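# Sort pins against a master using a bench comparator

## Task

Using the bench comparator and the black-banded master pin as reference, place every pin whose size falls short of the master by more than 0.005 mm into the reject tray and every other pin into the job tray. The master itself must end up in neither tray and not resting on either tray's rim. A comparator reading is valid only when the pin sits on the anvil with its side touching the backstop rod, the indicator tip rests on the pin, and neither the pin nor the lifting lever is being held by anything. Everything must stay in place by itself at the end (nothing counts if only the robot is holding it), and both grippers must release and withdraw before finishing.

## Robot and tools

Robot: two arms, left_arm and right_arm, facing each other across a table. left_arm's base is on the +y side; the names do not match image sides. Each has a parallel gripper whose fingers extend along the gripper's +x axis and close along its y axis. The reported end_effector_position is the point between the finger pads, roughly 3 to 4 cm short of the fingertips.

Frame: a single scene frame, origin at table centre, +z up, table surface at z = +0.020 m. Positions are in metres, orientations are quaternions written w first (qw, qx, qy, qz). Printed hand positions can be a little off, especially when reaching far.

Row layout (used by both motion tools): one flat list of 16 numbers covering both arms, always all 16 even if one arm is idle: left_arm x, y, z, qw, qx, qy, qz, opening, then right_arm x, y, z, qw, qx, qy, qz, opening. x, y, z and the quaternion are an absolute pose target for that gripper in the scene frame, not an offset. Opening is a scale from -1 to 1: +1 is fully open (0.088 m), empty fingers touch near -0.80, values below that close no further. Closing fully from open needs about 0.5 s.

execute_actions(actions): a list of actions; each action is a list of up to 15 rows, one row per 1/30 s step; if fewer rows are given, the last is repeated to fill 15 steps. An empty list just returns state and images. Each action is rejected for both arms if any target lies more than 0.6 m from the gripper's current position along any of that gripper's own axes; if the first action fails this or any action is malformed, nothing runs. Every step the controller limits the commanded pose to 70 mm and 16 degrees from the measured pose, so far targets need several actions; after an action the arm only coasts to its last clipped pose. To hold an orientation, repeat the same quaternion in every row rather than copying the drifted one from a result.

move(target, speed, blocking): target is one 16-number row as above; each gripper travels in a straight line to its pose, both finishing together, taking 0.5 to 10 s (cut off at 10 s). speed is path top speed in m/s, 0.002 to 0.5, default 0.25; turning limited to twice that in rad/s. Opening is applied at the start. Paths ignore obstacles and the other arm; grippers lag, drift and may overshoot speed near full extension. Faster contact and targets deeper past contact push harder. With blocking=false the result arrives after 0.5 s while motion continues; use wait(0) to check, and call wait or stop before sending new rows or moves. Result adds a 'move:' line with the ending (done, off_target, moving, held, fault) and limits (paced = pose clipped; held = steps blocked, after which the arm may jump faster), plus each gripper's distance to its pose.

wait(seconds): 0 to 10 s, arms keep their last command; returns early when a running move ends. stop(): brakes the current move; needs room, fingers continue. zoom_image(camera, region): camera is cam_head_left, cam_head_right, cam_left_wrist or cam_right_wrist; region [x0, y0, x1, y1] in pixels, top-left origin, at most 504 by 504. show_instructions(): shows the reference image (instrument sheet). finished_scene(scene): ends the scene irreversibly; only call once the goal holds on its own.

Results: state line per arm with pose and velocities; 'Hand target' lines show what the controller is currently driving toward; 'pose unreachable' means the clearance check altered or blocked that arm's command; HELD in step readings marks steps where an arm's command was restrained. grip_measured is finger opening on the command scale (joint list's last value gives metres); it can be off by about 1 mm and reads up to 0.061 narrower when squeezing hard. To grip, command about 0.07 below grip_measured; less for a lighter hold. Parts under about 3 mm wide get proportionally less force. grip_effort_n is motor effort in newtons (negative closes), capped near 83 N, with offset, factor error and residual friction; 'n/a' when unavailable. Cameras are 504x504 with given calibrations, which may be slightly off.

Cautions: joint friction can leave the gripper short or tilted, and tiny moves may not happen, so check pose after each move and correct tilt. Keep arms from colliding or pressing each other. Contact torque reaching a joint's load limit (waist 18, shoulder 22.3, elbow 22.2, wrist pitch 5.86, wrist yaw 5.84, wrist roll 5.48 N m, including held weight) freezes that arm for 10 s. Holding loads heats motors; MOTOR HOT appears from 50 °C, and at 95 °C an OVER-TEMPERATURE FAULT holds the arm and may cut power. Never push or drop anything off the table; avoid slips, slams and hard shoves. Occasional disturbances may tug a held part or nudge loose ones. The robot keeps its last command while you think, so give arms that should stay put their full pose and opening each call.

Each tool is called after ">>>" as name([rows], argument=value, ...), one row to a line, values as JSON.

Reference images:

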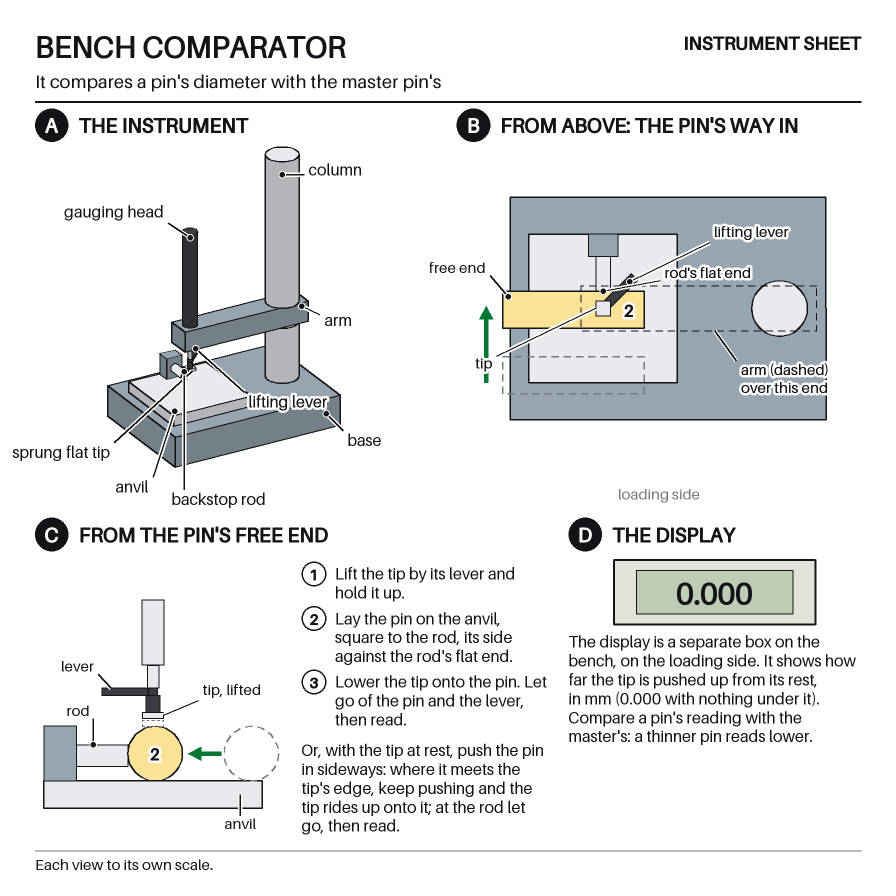

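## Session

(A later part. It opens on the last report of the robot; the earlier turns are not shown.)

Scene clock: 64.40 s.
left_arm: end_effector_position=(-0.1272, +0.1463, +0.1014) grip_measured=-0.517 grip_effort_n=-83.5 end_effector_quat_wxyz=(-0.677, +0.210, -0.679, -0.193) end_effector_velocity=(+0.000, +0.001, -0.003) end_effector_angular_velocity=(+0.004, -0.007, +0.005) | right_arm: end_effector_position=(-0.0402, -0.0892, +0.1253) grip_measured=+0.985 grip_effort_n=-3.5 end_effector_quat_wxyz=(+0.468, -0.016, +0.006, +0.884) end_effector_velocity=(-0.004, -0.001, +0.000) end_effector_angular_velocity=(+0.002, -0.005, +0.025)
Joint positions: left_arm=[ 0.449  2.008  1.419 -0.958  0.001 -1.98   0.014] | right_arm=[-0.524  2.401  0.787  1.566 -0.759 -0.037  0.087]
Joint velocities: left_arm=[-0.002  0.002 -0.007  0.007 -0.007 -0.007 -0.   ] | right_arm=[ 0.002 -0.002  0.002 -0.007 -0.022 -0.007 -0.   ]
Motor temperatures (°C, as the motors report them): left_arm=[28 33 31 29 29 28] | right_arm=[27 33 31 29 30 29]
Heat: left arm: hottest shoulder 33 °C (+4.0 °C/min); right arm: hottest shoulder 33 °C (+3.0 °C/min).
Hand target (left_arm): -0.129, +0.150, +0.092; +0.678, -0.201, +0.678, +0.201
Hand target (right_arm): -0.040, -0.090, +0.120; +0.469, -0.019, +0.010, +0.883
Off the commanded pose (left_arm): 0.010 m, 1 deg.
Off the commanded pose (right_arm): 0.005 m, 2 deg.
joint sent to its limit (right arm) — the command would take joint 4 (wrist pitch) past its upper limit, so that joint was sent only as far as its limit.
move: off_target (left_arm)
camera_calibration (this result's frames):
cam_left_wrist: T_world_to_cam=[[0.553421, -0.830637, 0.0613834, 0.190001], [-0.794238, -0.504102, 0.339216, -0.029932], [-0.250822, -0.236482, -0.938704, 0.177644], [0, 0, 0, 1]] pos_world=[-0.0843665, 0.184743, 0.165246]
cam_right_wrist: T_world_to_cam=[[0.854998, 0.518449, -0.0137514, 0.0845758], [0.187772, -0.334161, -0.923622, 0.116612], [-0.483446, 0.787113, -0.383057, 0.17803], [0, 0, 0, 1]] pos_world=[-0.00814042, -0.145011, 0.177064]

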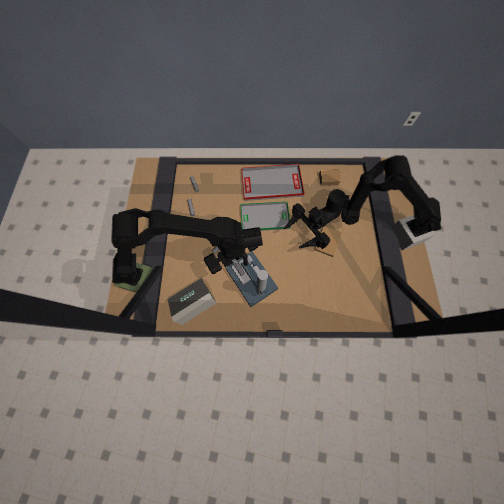

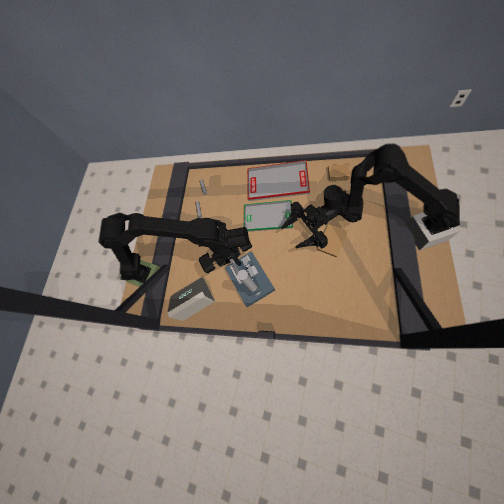

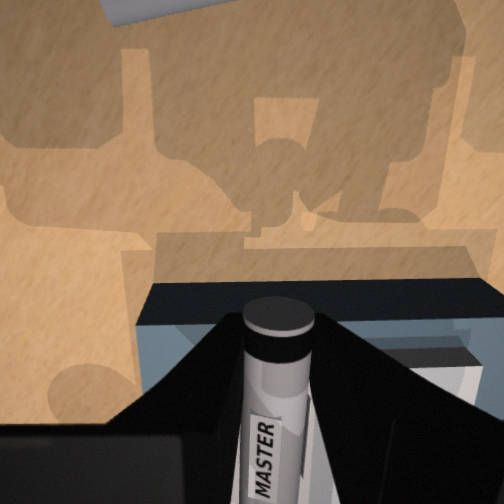

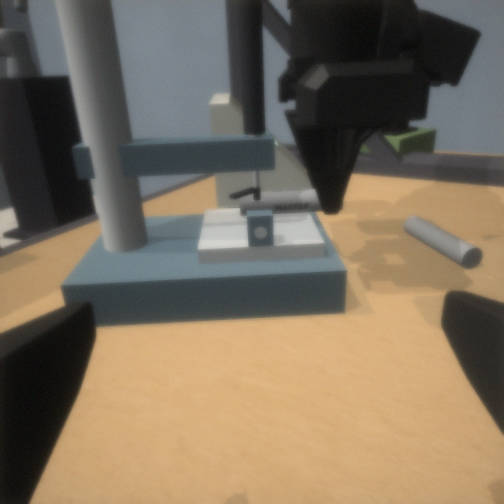

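>>> move(target=[-0.108,0.119,0.096,0.678,-0.2008,0.678,0.2008,-0.6, -0.04,-0.09,0.12,0.4726,0,0,0.8813,1], speed=0.03)

>>> zoom_image(camera="cam_right_wrist", region=[170, 100, 400, 300])

>>> zoom_image(camera="cam_head_left", region=[160, 270, 220, 330])

Scene clock: 69.17 s.
left_arm: end_effector_position=(-0.1143, +0.1243, +0.1015) grip_measured=-0.517 grip_effort_n=-83.5 end_effector_quat_wxyz=(-0.678, +0.195, -0.681, -0.197) end_effector_velocity=(-0.000, +0.001, +0.000) end_effector_angular_velocity=(+0.028, -0.002, +0.005) | right_arm: end_effector_position=(-0.0402, -0.0892, +0.1253) grip_measured=+0.985 grip_effort_n=-3.0 end_effector_quat_wxyz=(+0.468, -0.016, +0.006, +0.884) end_effector_velocity=(+0.002, -0.001, -0.001) end_effector_angular_velocity=(+0.005, -0.017, +0.001)
Joint positions: left_arm=[ 0.473  2.117  1.586 -1.043  0.005 -1.94   0.014] | right_arm=[-0.524  2.401  0.787  1.566 -0.759 -0.037  0.087]
Joint velocities: left_arm=[-0.002  0.017  0.027 -0.037 -0.007 -0.007 -0.   ] | right_arm=[-0.007 -0.002 -0.002 -0.007 -0.007 -0.022 -0.   ]
Motor temperatures (°C, as the motors report them): left_arm=[28 33 31 29 29 28] | right_arm=[27 34 30 30 30 29]
Heat: left arm: hottest shoulder 33 °C (+4.1 °C/min); right arm: hottest shoulder 34 °C (+4.1 °C/min).
Hand target (left_arm): -0.108, +0.119, +0.096; +0.678, -0.201, +0.678, +0.201
Hand target (right_arm): -0.040, -0.090, +0.120; +0.469, -0.019, +0.010, +0.883
Off the commanded pose (left_arm): 0.010 m, 1 deg.
Off the commanded pose (right_arm): 0.005 m, 2 deg.
joint sent to its limit (right arm) — the command would take joint 4 (wrist pitch) past its upper limit, so that joint was sent only as far as its limit.
move: off_target (left_arm)
camera_calibration (this result's frames):
cam_left_wrist: T_world_to_cam=[[0.540407, -0.840685, 0.0347597, 0.167021], [-0.799415, -0.500113, 0.332901, -0.03123], [-0.262481, -0.207689, -0.942321, 0.171267], [0, 0, 0, 1]] pos_world=[-0.0702707, 0.160364, 0.16598]
cam_right_wrist: T_world_to_cam=[[0.854998, 0.518449, -0.0137514, 0.0845758], [0.187772, -0.334161, -0.923622, 0.116612], [-0.483446, 0.787113, -0.383057, 0.17803], [0, 0, 0, 1]] pos_world=[-0.00814042, -0.145011, 0.177064]

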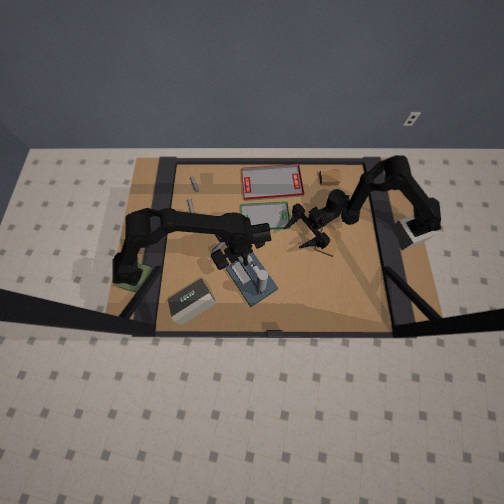

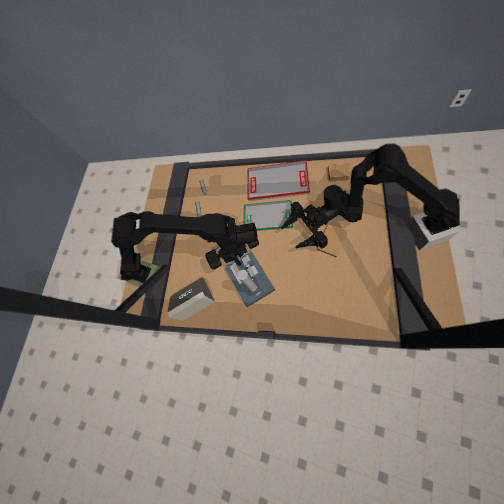

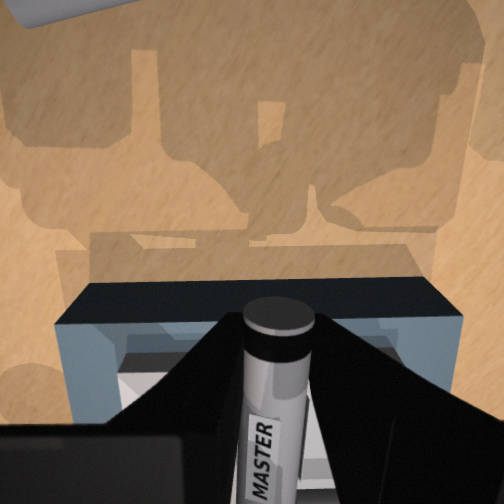

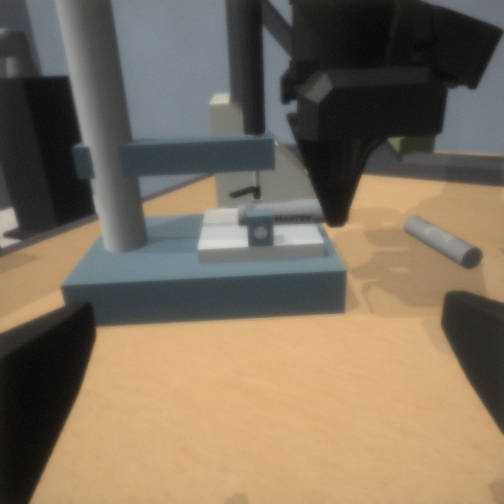

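Region (170, 100, 400, 300) of cam_right_wrist's 504x504 image, scaled by 2.191, with more detail than that image has; it fills the top 438 rows of this view, and the rest is white.

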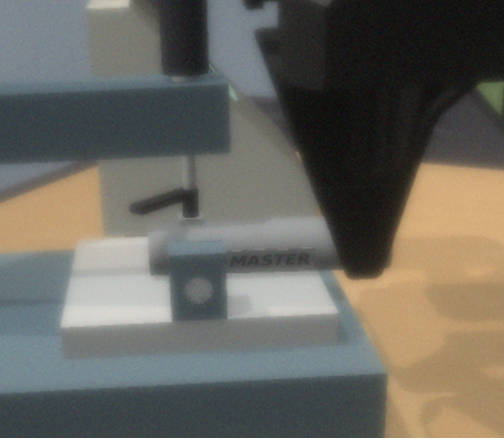

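Region (160, 270, 220, 330) of cam_head_left's 504x504 image, scaled by 8.400, with more detail than that image has.

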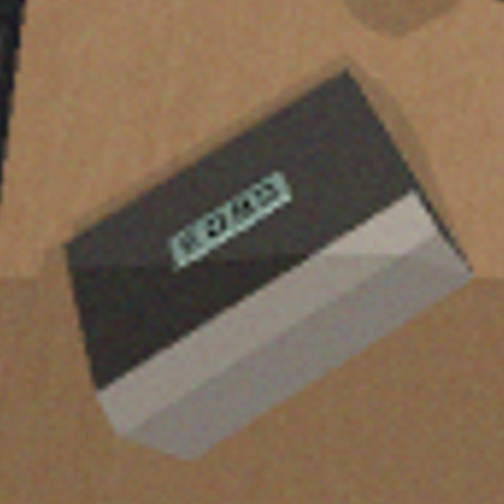

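>>> move(target=[-0.1143,0.1243,0.1015,0.678,-0.2008,0.678,0.2008,0.0, -0.04,-0.09,0.12,0.4726,0,0,0.8813,1], speed=0.03)

>>> move(target=[-0.1143,0.1243,0.17,0.678,-0.2008,0.678,0.2008,0.0, -0.04,-0.09,0.12,0.4726,0,0,0.8813,1], speed=0.1)

>>> move(target=[-0.27,0.32,0.2,0.678,-0.2008,0.678,0.2008,0.0, -0.04,-0.09,0.12,0.4726,0,0,0.8813,1], speed=0.3)

Scene clock: 74.87 s.
left_arm: end_effector_position=(-0.1137, +0.1230, +0.1013) grip_measured=-0.004 grip_effort_n=14.7 end_effector_quat_wxyz=(-0.676, +0.201, -0.680, -0.201) end_effector_velocity=(-0.000, +0.002, +0.000) end_effector_angular_velocity=(+0.009, -0.006, +0.005) | right_arm: end_effector_position=(-0.0402, -0.0892, +0.1253) grip_measured=+0.985 grip_effort_n=-3.0 end_effector_quat_wxyz=(+0.468, -0.016, +0.006, +0.884) end_effector_velocity=(-0.002, -0.002, +0.001) end_effector_angular_velocity=(+0.002, -0.005, +0.020)
Joint positions: left_arm=[ 0.474  2.12   1.589 -1.04   0.005 -1.953  0.039] | right_arm=[-0.524  2.401  0.787  1.566 -0.759 -0.037  0.087]
Joint velocities: left_arm=[-0.002 -0.002 -0.002 -0.007 -0.007 -0.007  0.   ] | right_arm=[-0.002 -0.007 -0.002 -0.007 -0.022 -0.007 -0.   ]
Motor temperatures (°C, as the motors report them): left_arm=[28 34 31 30 29 28] | right_arm=[27 34 30 31 30 29]
Heat: left arm: hottest shoulder 34 °C (+4.0 °C/min); right arm: hottest shoulder 34 °C (+4.0 °C/min).
Hand target (left_arm): -0.114, +0.124, +0.101; +0.678, -0.201, +0.678, +0.201
Hand target (right_arm): -0.040, -0.090, +0.120; +0.469, -0.019, +0.010, +0.883
Off the commanded pose (left_arm): 0.001 m, 0 deg.
Off the commanded pose (right_arm): 0.005 m, 2 deg.
joint sent to its limit (right arm) — the command would take joint 4 (wrist pitch) past its upper limit, so that joint was sent only as far as its limit.
move: done
camera_calibration (this result's frames):
cam_left_wrist: T_world_to_cam=[[0.552511, -0.832644, 0.0378819, 0.16568], [-0.79231, -0.51055, 0.33404, -0.0294003], [-0.258796, -0.214575, -0.941797, 0.172181], [0, 0, 0, 1]] pos_world=[-0.0702748, 0.159888, 0.165704]
cam_right_wrist: T_world_to_cam=[[0.854998, 0.518449, -0.0137514, 0.0845758], [0.187772, -0.334161, -0.923622, 0.116612], [-0.483446, 0.787113, -0.383057, 0.17803], [0, 0, 0, 1]] pos_world=[-0.00814042, -0.145011, 0.177064]

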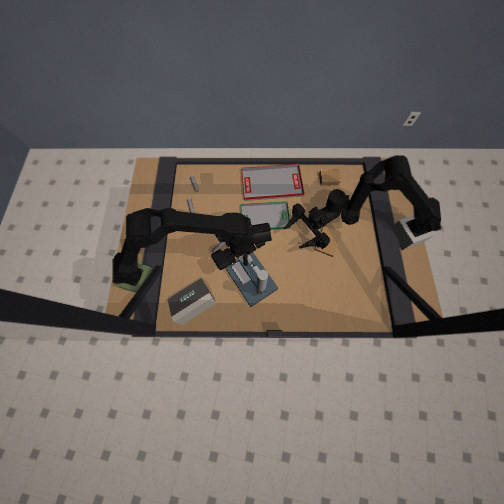

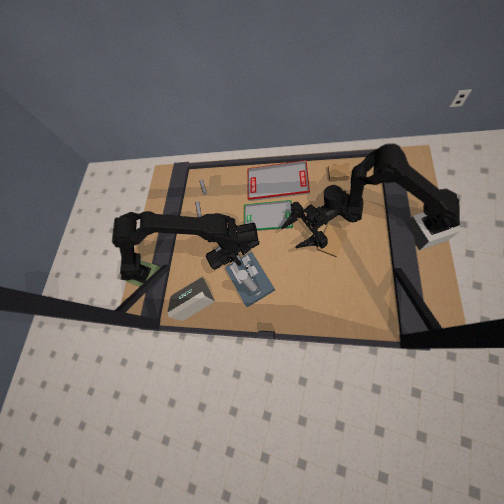

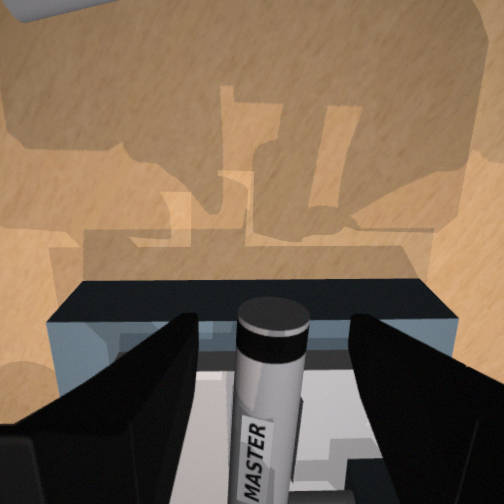

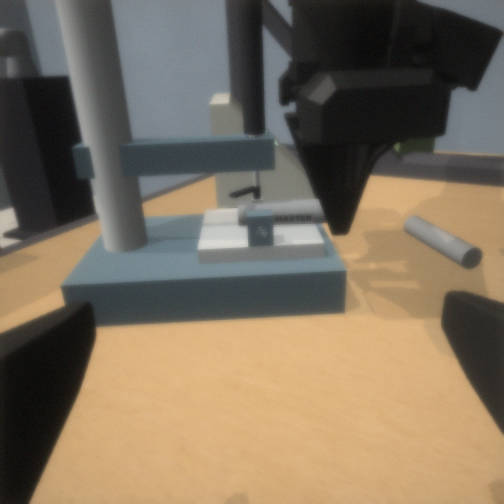

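Scene clock: 76.00 s.
left_arm: end_effector_position=(-0.1143, +0.1258, +0.1650) grip_measured=-0.003 grip_effort_n=14.2 end_effector_quat_wxyz=(-0.677, +0.196, -0.679, -0.206) end_effector_velocity=(-0.000, +0.003, +0.006) end_effector_angular_velocity=(+0.013, -0.005, -0.010) | right_arm: end_effector_position=(-0.0402, -0.0892, +0.1253) grip_measured=+0.985 grip_effort_n=-3.0 end_effector_quat_wxyz=(+0.468, -0.016, +0.006, +0.884) end_effector_velocity=(+0.002, +0.000, -0.001) end_effector_angular_velocity=(-0.003, -0.005, -0.010)
Joint positions: left_arm=[ 0.474  2.076  1.778 -1.286  0.005 -1.954  0.039] | right_arm=[-0.524  2.401  0.787  1.566 -0.759 -0.037  0.087]
Joint velocities: left_arm=[-0.002 -0.002  0.022 -0.037 -0.007  0.007  0.   ] | right_arm=[-0.002 -0.002 -0.002 -0.007  0.007 -0.007 -0.   ]
Motor temperatures (°C, as the motors report them): left_arm=[28 34 32 30 29 28] | right_arm=[27 34 30 31 30 29]
Heat: left arm: hottest shoulder 34 °C (+3.1 °C/min); right arm: hottest shoulder 34 °C (+4.1 °C/min).
Hand target (left_arm): -0.114, +0.124, +0.170; +0.678, -0.201, +0.678, +0.201
Hand target (right_arm): -0.040, -0.090, +0.120; +0.469, -0.019, +0.010, +0.883
Off the commanded pose (left_arm): 0.005 m, 1 deg.
Off the commanded pose (right_arm): 0.005 m, 2 deg.
joint sent to its limit (right arm) — the command would take joint 4 (wrist pitch) past its upper limit, so that joint was sent only as far as its limit.
move: done
camera_calibration (this result's frames):
cam_left_wrist: T_world_to_cam=[[0.55291, -0.832849, 0.0255534, 0.168018], [-0.791266, -0.515199, 0.329344, -0.0481898], [-0.261129, -0.202317, -0.943864, 0.231139], [0, 0, 0, 1]] pos_world=[-0.0706729, 0.16187, 0.229742]
cam_right_wrist: T_world_to_cam=[[0.854998, 0.518449, -0.0137514, 0.0845758], [0.187772, -0.334161, -0.923622, 0.116612], [-0.483446, 0.787113, -0.383057, 0.17803], [0, 0, 0, 1]] pos_world=[-0.00814042, -0.145011, 0.177064]

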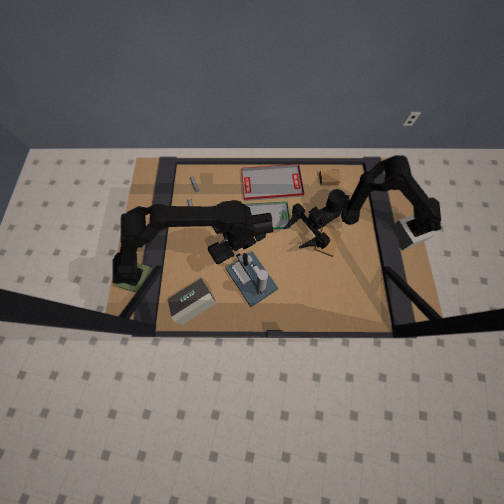

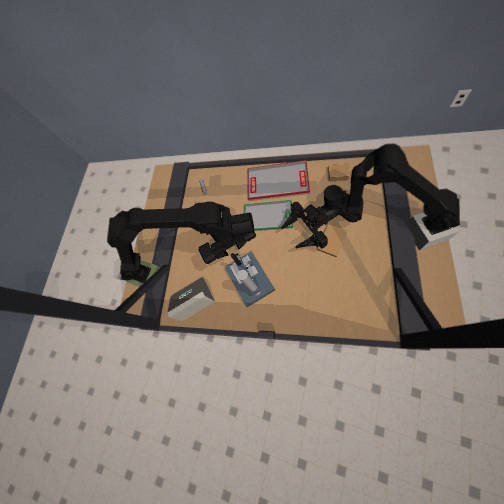

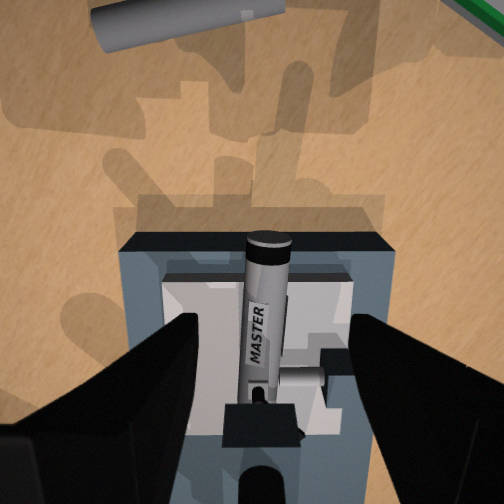

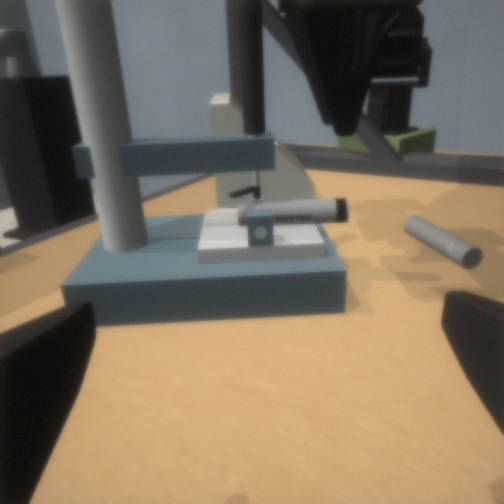

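Scene clock: 77.53 s.
left_arm: end_effector_position=(-0.2714, +0.3156, +0.2025) grip_measured=-0.003 grip_effort_n=14.2 end_effector_quat_wxyz=(-0.678, +0.202, -0.678, -0.200) end_effector_velocity=(+0.001, +0.009, +0.001) end_effector_angular_velocity=(+0.027, -0.019, +0.005) | right_arm: end_effector_position=(-0.0402, -0.0892, +0.1253) grip_measured=+0.985 grip_effort_n=-3.0 end_effector_quat_wxyz=(+0.468, -0.016, +0.006, +0.884) end_effector_velocity=(+0.002, -0.001, -0.005) end_effector_angular_velocity=(-0.022, -0.002, -0.010)
Joint positions: left_arm=[-0.109  1.353  1.099 -1.313 -0.001 -2.537  0.039] | right_arm=[-0.524  2.401  0.787  1.566 -0.759 -0.037  0.087]
Joint velocities: left_arm=[-0.017 -0.007 -0.002 -0.037 -0.007 -0.022 -0.   ] | right_arm=[-0.002 -0.002 -0.007 -0.022  0.007 -0.007  0.   ]
Motor temperatures (°C, as the motors report them): left_arm=[28 34 31 30 29 28] | right_arm=[27 34 30 31 30 29]
Heat: left arm: hottest shoulder 34 °C (+3.0 °C/min); right arm: hottest shoulder 34 °C (+4.0 °C/min).
Hand target (left_arm): -0.270, +0.319, +0.201; +0.681, -0.201, +0.675, +0.201
Hand target (right_arm): -0.040, -0.090, +0.120; +0.469, -0.019, +0.010, +0.883
Off the commanded pose (left_arm): 0.005 m, 0 deg.
Off the commanded pose (right_arm): 0.005 m, 2 deg.
joint sent to its limit (right arm) — the command would take joint 4 (wrist pitch) past its upper limit, so that joint was sent only as far as its limit.
move: done
camera_calibration (this result's frames):
cam_left_wrist: T_world_to_cam=[[0.552945, -0.832149, 0.0421944, 0.408443], [-0.793658, -0.510598, 0.330752, -0.0894971], [-0.253691, -0.216376, -0.942774, 0.270102], [0, 0, 0, 1]] pos_world=[-0.228354, 0.352631, 0.267013]
cam_right_wrist: T_world_to_cam=[[0.854998, 0.518449, -0.0137514, 0.0845758], [0.187772, -0.334161, -0.923622, 0.116612], [-0.483446, 0.787113, -0.383057, 0.17803], [0, 0, 0, 1]] pos_world=[-0.00814042, -0.145011, 0.177064]

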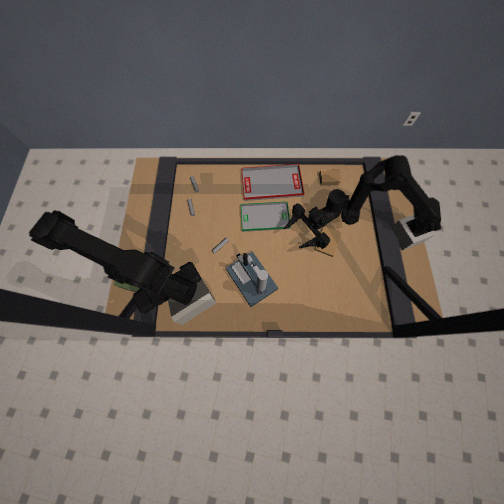

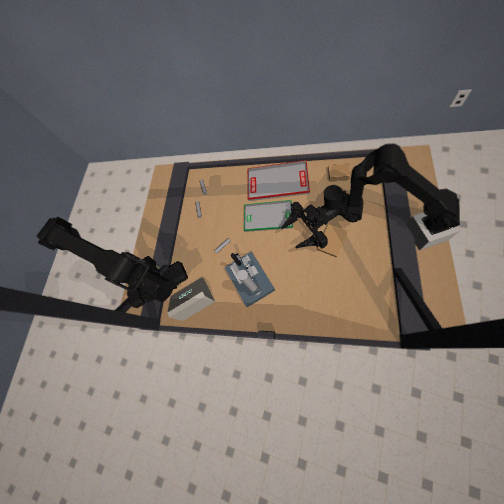

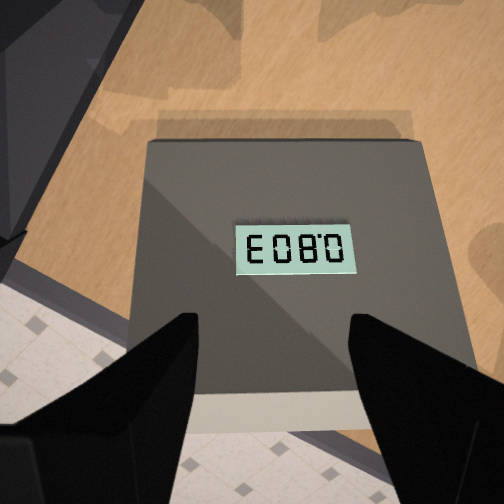

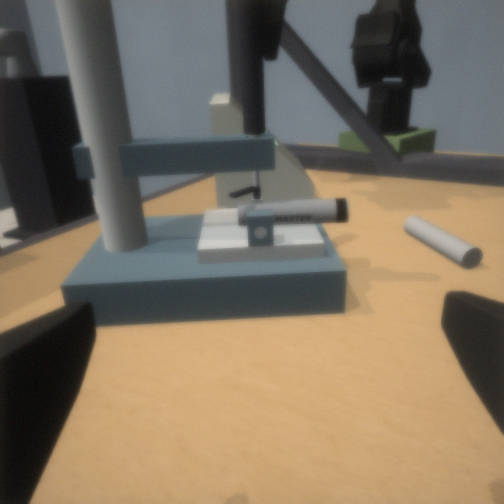

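>>> move(target=[-0.115,0.126,0.16,0.678,-0.2008,0.678,0.2008,0.0, -0.04,-0.09,0.12,0.4726,0,0,0.8813,1], speed=0.3)

>>> move(target=[-0.115,0.128,0.094,0.678,-0.2008,0.678,0.2008,0.0, -0.04,-0.09,0.12,0.4726,0,0,0.8813,1], speed=0.08)

>>> move(target=[-0.115,0.128,0.096,0.678,-0.2008,0.678,0.2008,-0.6, -0.04,-0.09,0.12,0.4726,0,0,0.8813,1], speed=0.08)

>>> move(target=[-0.134,0.156,0.1,0.678,-0.2008,0.678,0.2008,-0.6, -0.04,-0.09,0.12,0.4726,0,0,0.8813,1], speed=0.05)

Scene clock: 84.30 s.
left_arm: end_effector_position=(-0.1157, +0.1293, +0.1619) grip_measured=-0.003 grip_effort_n=14.2 end_effector_quat_wxyz=(-0.677, +0.203, -0.679, -0.198) end_effector_velocity=(+0.004, +0.002, -0.002) end_effector_angular_velocity=(+0.026, -0.017, +0.025) | right_arm: end_effector_position=(-0.0402, -0.0892, +0.1253) grip_measured=+0.985 grip_effort_n=-3.0 end_effector_quat_wxyz=(+0.468, -0.016, +0.006, +0.884) end_effector_velocity=(-0.000, -0.002, +0.001) end_effector_angular_velocity=(+0.007, -0.006, +0.005)
Joint positions: left_arm=[ 0.471  2.043  1.717 -1.238  0.003 -1.956  0.039] | right_arm=[-0.524  2.401  0.787  1.566 -0.759 -0.037  0.087]
Joint velocities: left_arm=[ 0.002  0.017  0.017 -0.022 -0.022 -0.022 -0.   ] | right_arm=[-0.002 -0.002 -0.007  0.007 -0.007 -0.007 -0.   ]
Motor temperatures (°C, as the motors report them): left_arm=[28 34 31 30 29 28] | right_arm=[27 34 30 32 30 29]
Heat: left arm: hottest shoulder 34 °C (+3.0 °C/min); right arm: hottest shoulder 34 °C (+4.0 °C/min).
Hand target (left_arm): -0.115, +0.127, +0.159; +0.675, -0.201, +0.681, +0.201
Hand target (right_arm): -0.040, -0.090, +0.120; +0.469, -0.019, +0.010, +0.883
Off the commanded pose (left_arm): 0.004 m, 0 deg.
Off the commanded pose (right_arm): 0.005 m, 2 deg.
joint sent to its limit (right arm) — the command would take joint 4 (wrist pitch) past its upper limit, so that joint was sent only as far as its limit.
move: done
camera_calibration (this result's frames):
cam_left_wrist: T_world_to_cam=[[0.552068, -0.832587, 0.0449367, 0.168578], [-0.793561, -0.508123, 0.334771, -0.0485858], [-0.255892, -0.220476, -0.941228, 0.231117], [0, 0, 0, 1]] pos_world=[-0.072481, 0.166624, 0.226224]
cam_right_wrist: T_world_to_cam=[[0.854998, 0.518449, -0.0137514, 0.0845758], [0.187772, -0.334161, -0.923622, 0.116612], [-0.483446, 0.787113, -0.383057, 0.17803], [0, 0, 0, 1]] pos_world=[-0.00814042, -0.145011, 0.177064]

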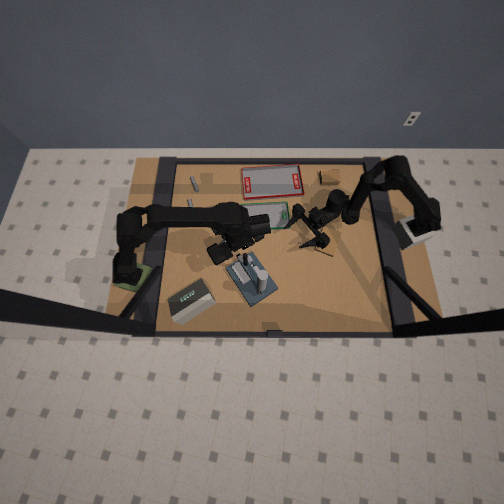

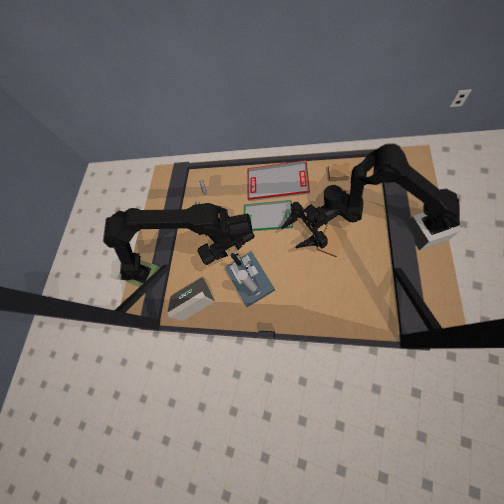

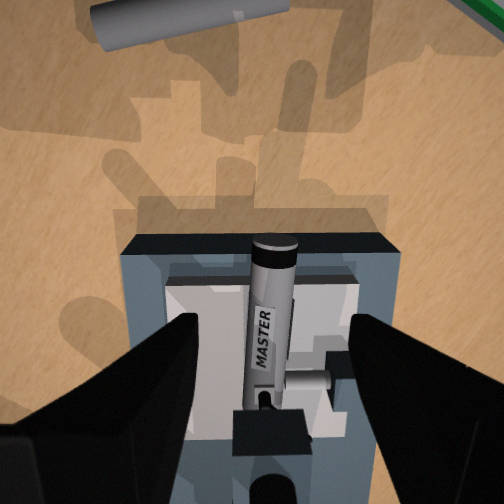

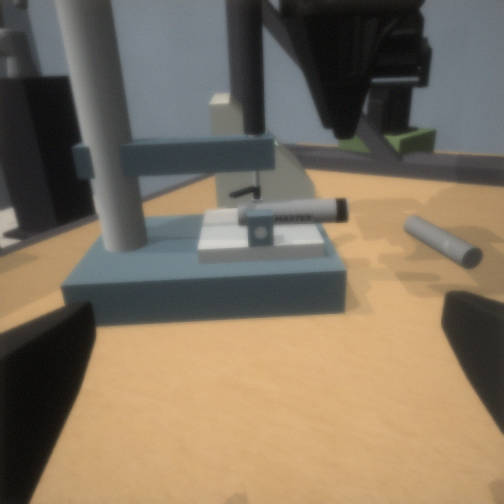

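Scene clock: 85.57 s.
left_arm: end_effector_position=(-0.1148, +0.1246, +0.1023) grip_measured=-0.003 grip_effort_n=14.2 end_effector_quat_wxyz=(-0.676, +0.208, -0.680, -0.193) end_effector_velocity=(-0.000, +0.002, -0.002) end_effector_angular_velocity=(+0.004, -0.007, +0.005) | right_arm: end_effector_position=(-0.0402, -0.0892, +0.1253) grip_measured=+0.985 grip_effort_n=-3.0 end_effector_quat_wxyz=(+0.468, -0.016, +0.006, +0.884) end_effector_velocity=(-0.002, -0.002, -0.001) end_effector_angular_velocity=(-0.003, -0.004, +0.020)
Joint positions: left_arm=[ 0.471  2.094  1.552 -1.007  0.003 -1.956  0.039] | right_arm=[-0.524  2.401  0.787  1.566 -0.759 -0.037  0.087]
Joint velocities: left_arm=[-0.002 -0.002 -0.012  0.007 -0.007 -0.007 -0.   ] | right_arm=[-0.002 -0.002 -0.002 -0.007 -0.022 -0.007  0.   ]
Motor temperatures (°C, as the motors report them): left_arm=[28 34 31 30 29 28] | right_arm=[27 35 30 32 30 29]
Heat: left arm: hottest shoulder 34 °C (+2.0 °C/min); right arm: hottest shoulder 35 °C (+4.0 °C/min).
Hand target (left_arm): -0.115, +0.129, +0.094; +0.678, -0.201, +0.678, +0.201
Hand target (right_arm): -0.040, -0.090, +0.120; +0.469, -0.019, +0.010, +0.883
Off the commanded pose (left_arm): 0.009 m, 1 deg.
Off the commanded pose (right_arm): 0.005 m, 2 deg.
joint sent to its limit (right arm) — the command would take joint 4 (wrist pitch) past its upper limit, so that joint was sent only as far as its limit.
move: off_target (left_arm)
camera_calibration (this result's frames):
cam_left_wrist: T_world_to_cam=[[0.551914, -0.831786, 0.059351, 0.165274], [-0.79456, -0.50294, 0.340185, -0.0316114], [-0.253111, -0.234911, -0.938484, 0.176066], [0, 0, 0, 1]] pos_world=[-0.0717701, 0.162934, 0.166179]
cam_right_wrist: T_world_to_cam=[[0.854998, 0.518449, -0.0137514, 0.0845758], [0.187772, -0.334161, -0.923622, 0.116612], [-0.483446, 0.787113, -0.383057, 0.17803], [0, 0, 0, 1]] pos_world=[-0.00814042, -0.145011, 0.177064]

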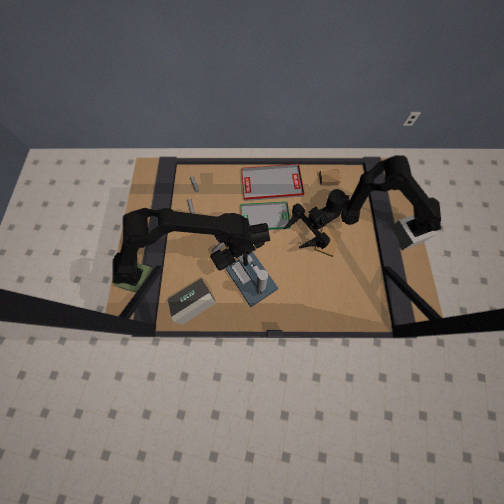

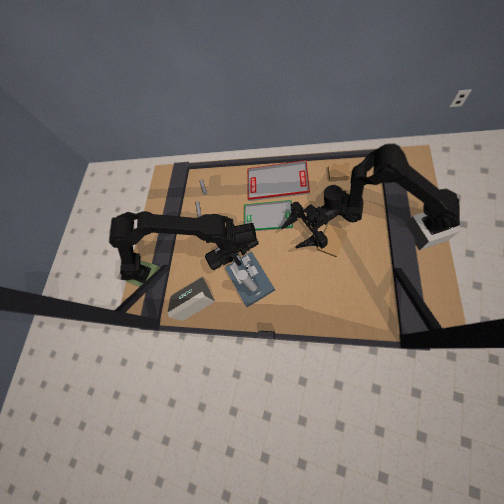

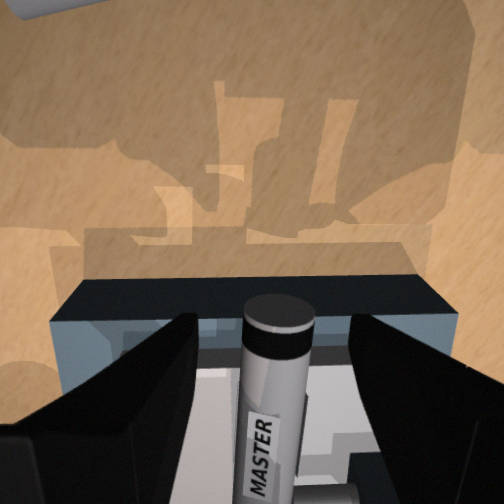

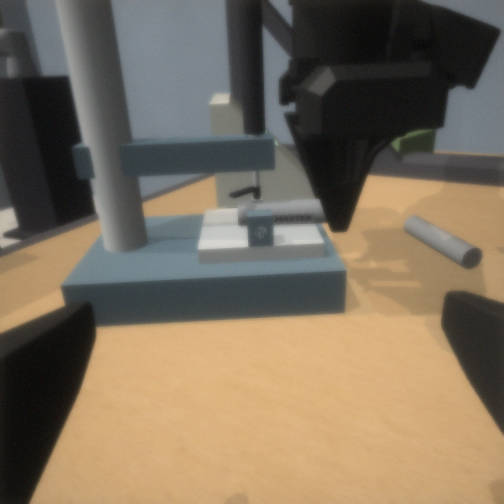

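Scene clock: 86.27 s.
left_arm: end_effector_position=(-0.1152, +0.1253, +0.1023) grip_measured=-0.517 grip_effort_n=-83.5 end_effector_quat_wxyz=(-0.676, +0.207, -0.680, -0.194) end_effector_velocity=(-0.000, +0.002, +0.002) end_effector_angular_velocity=(+0.004, -0.007, -0.010) | right_arm: end_effector_position=(-0.0402, -0.0892, +0.1253) grip_measured=+0.985 grip_effort_n=-2.6 end_effector_quat_wxyz=(+0.468, -0.016, +0.006, +0.884) end_effector_velocity=(-0.004, -0.003, -0.003) end_effector_angular_velocity=(-0.008, -0.003, +0.025)
Joint positions: left_arm=[ 0.471  2.094  1.552 -1.01   0.003 -1.955  0.014] | right_arm=[-0.524  2.401  0.787  1.566 -0.759 -0.037  0.087]
Joint velocities: left_arm=[-0.002 -0.007 -0.002 -0.007 -0.007  0.007 -0.   ] | right_arm=[ 0.002  0.002 -0.002 -0.007 -0.022 -0.007 -0.   ]
Motor temperatures (°C, as the motors report them): left_arm=[28 34 31 29 29 28] | right_arm=[27 35 30 32 30 29]
Heat: left arm: hottest shoulder 34 °C (+2.0 °C/min); right arm: hottest shoulder 35 °C (+4.1 °C/min).
Hand target (left_arm): -0.115, +0.128, +0.096; +0.678, -0.201, +0.678, +0.201
Hand target (right_arm): -0.040, -0.090, +0.120; +0.469, -0.019, +0.010, +0.883
Off the commanded pose (left_arm): 0.007 m, 1 deg.
Off the commanded pose (right_arm): 0.005 m, 2 deg.
joint sent to its limit (right arm) — the command would take joint 4 (wrist pitch) past its upper limit, so that joint was sent only as far as its limit.
move: done
camera_calibration (this result's frames):
cam_left_wrist: T_world_to_cam=[[0.551331, -0.832402, 0.0560454, 0.166394], [-0.794603, -0.503449, 0.339331, -0.0313854], [-0.254244, -0.231618, -0.938996, 0.175636], [0, 0, 0, 1]] pos_world=[-0.0720226, 0.163386, 0.166246]
cam_right_wrist: T_world_to_cam=[[0.854998, 0.518449, -0.0137514, 0.0845758], [0.187772, -0.334161, -0.923622, 0.116612], [-0.483446, 0.787113, -0.383057, 0.17803], [0, 0, 0, 1]] pos_world=[-0.00814042, -0.145011, 0.177064]

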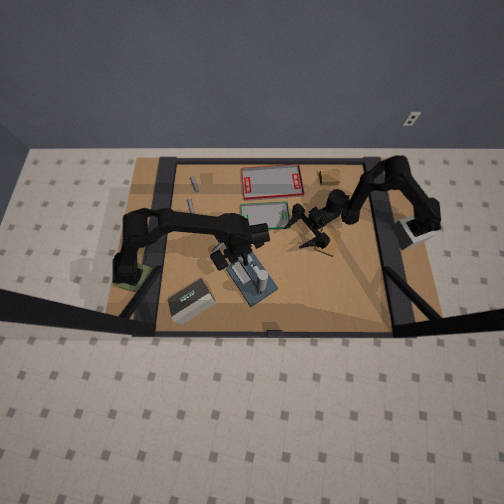

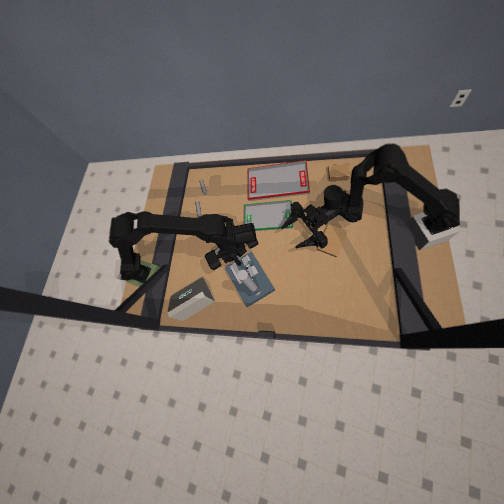

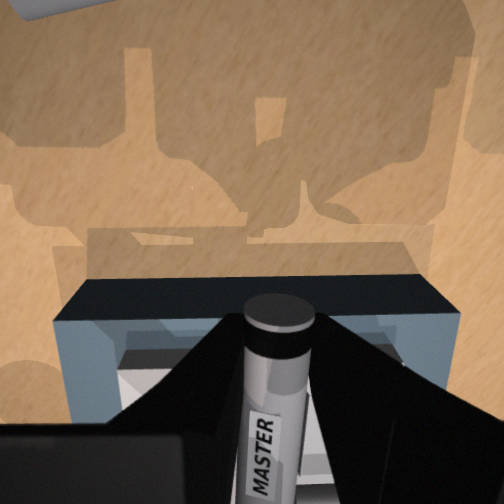

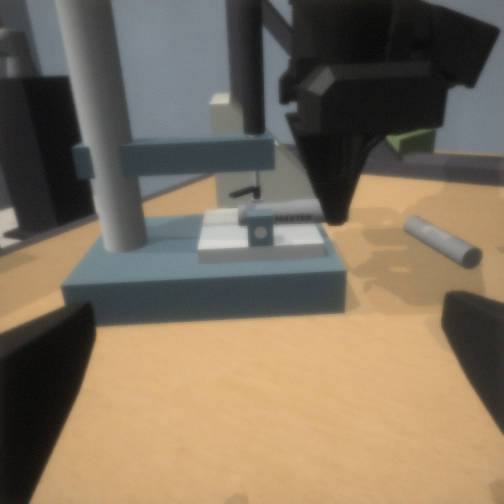

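Scene clock: 87.37 s.
left_arm: end_effector_position=(-0.1319, +0.1516, +0.1014) grip_measured=-0.517 grip_effort_n=-83.5 end_effector_quat_wxyz=(-0.676, +0.205, -0.679, -0.199) end_effector_velocity=(-0.000, +0.003, +0.000) end_effector_angular_velocity=(-0.001, -0.008, +0.005) | right_arm: end_effector_position=(-0.0402, -0.0892, +0.1253) grip_measured=+0.985 grip_effort_n=-3.5 end_effector_quat_wxyz=(+0.468, -0.016, +0.006, +0.884) end_effector_velocity=(+0.000, +0.000, +0.000) end_effector_angular_velocity=(+0.002, -0.005, +0.005)
Joint positions: left_arm=[ 0.44   1.999  1.406 -0.969  0.003 -1.992  0.014] | right_arm=[-0.524  2.401  0.787  1.566 -0.759 -0.037  0.087]
Joint velocities: left_arm=[-0.002 -0.012 -0.017  0.007 -0.007 -0.007 -0.   ] | right_arm=[-0.002 -0.002  0.002 -0.007 -0.007 -0.007 -0.   ]
Motor temperatures (°C, as the motors report them): left_arm=[28 34 31 29 29 28] | right_arm=[27 35 30 33 30 29]
Heat: left arm: hottest shoulder 34 °C (+2.0 °C/min); right arm: hottest shoulder 35 °C (+4.0 °C/min).
Hand target (left_arm): -0.134, +0.156, +0.100; +0.678, -0.201, +0.678, +0.201
Hand target (right_arm): -0.040, -0.090, +0.120; +0.469, -0.019, +0.010, +0.883
Off the commanded pose (left_arm): 0.005 m, 1 deg.
Off the commanded pose (right_arm): 0.005 m, 2 deg.
joint sent to its limit (right arm) — the command would take joint 4 (wrist pitch) past its upper limit, so that joint was sent only as far as its limit.
move: done
camera_calibration (this result's frames):
cam_left_wrist: T_world_to_cam=[[0.555857, -0.82997, 0.0466199, 0.198672], [-0.791361, -0.511163, 0.335351, -0.0290802], [-0.254501, -0.2233, -0.940939, 0.175492], [0, 0, 0, 1]] pos_world=[-0.0887834, 0.189214, 0.165617]
cam_right_wrist: T_world_to_cam=[[0.854998, 0.518449, -0.0137514, 0.0845758], [0.187772, -0.334161, -0.923622, 0.116612], [-0.483446, 0.787113, -0.383057, 0.17803], [0, 0, 0, 1]] pos_world=[-0.00814042, -0.145011, 0.177064]

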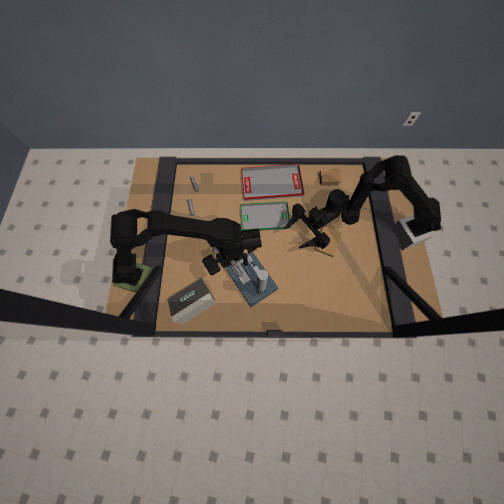

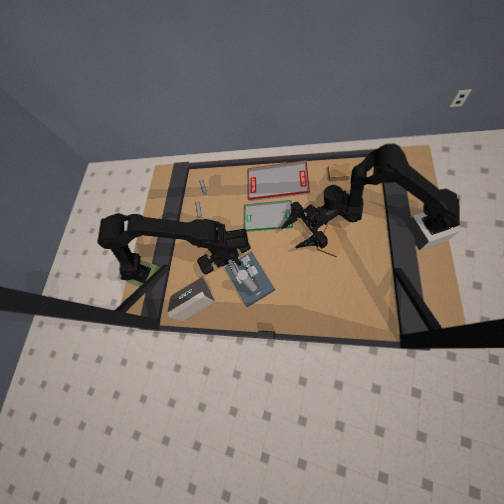

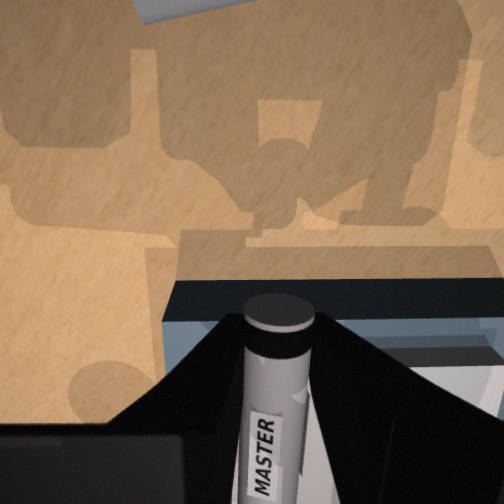

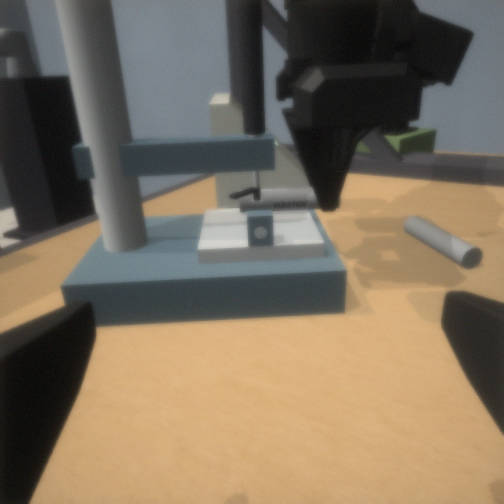

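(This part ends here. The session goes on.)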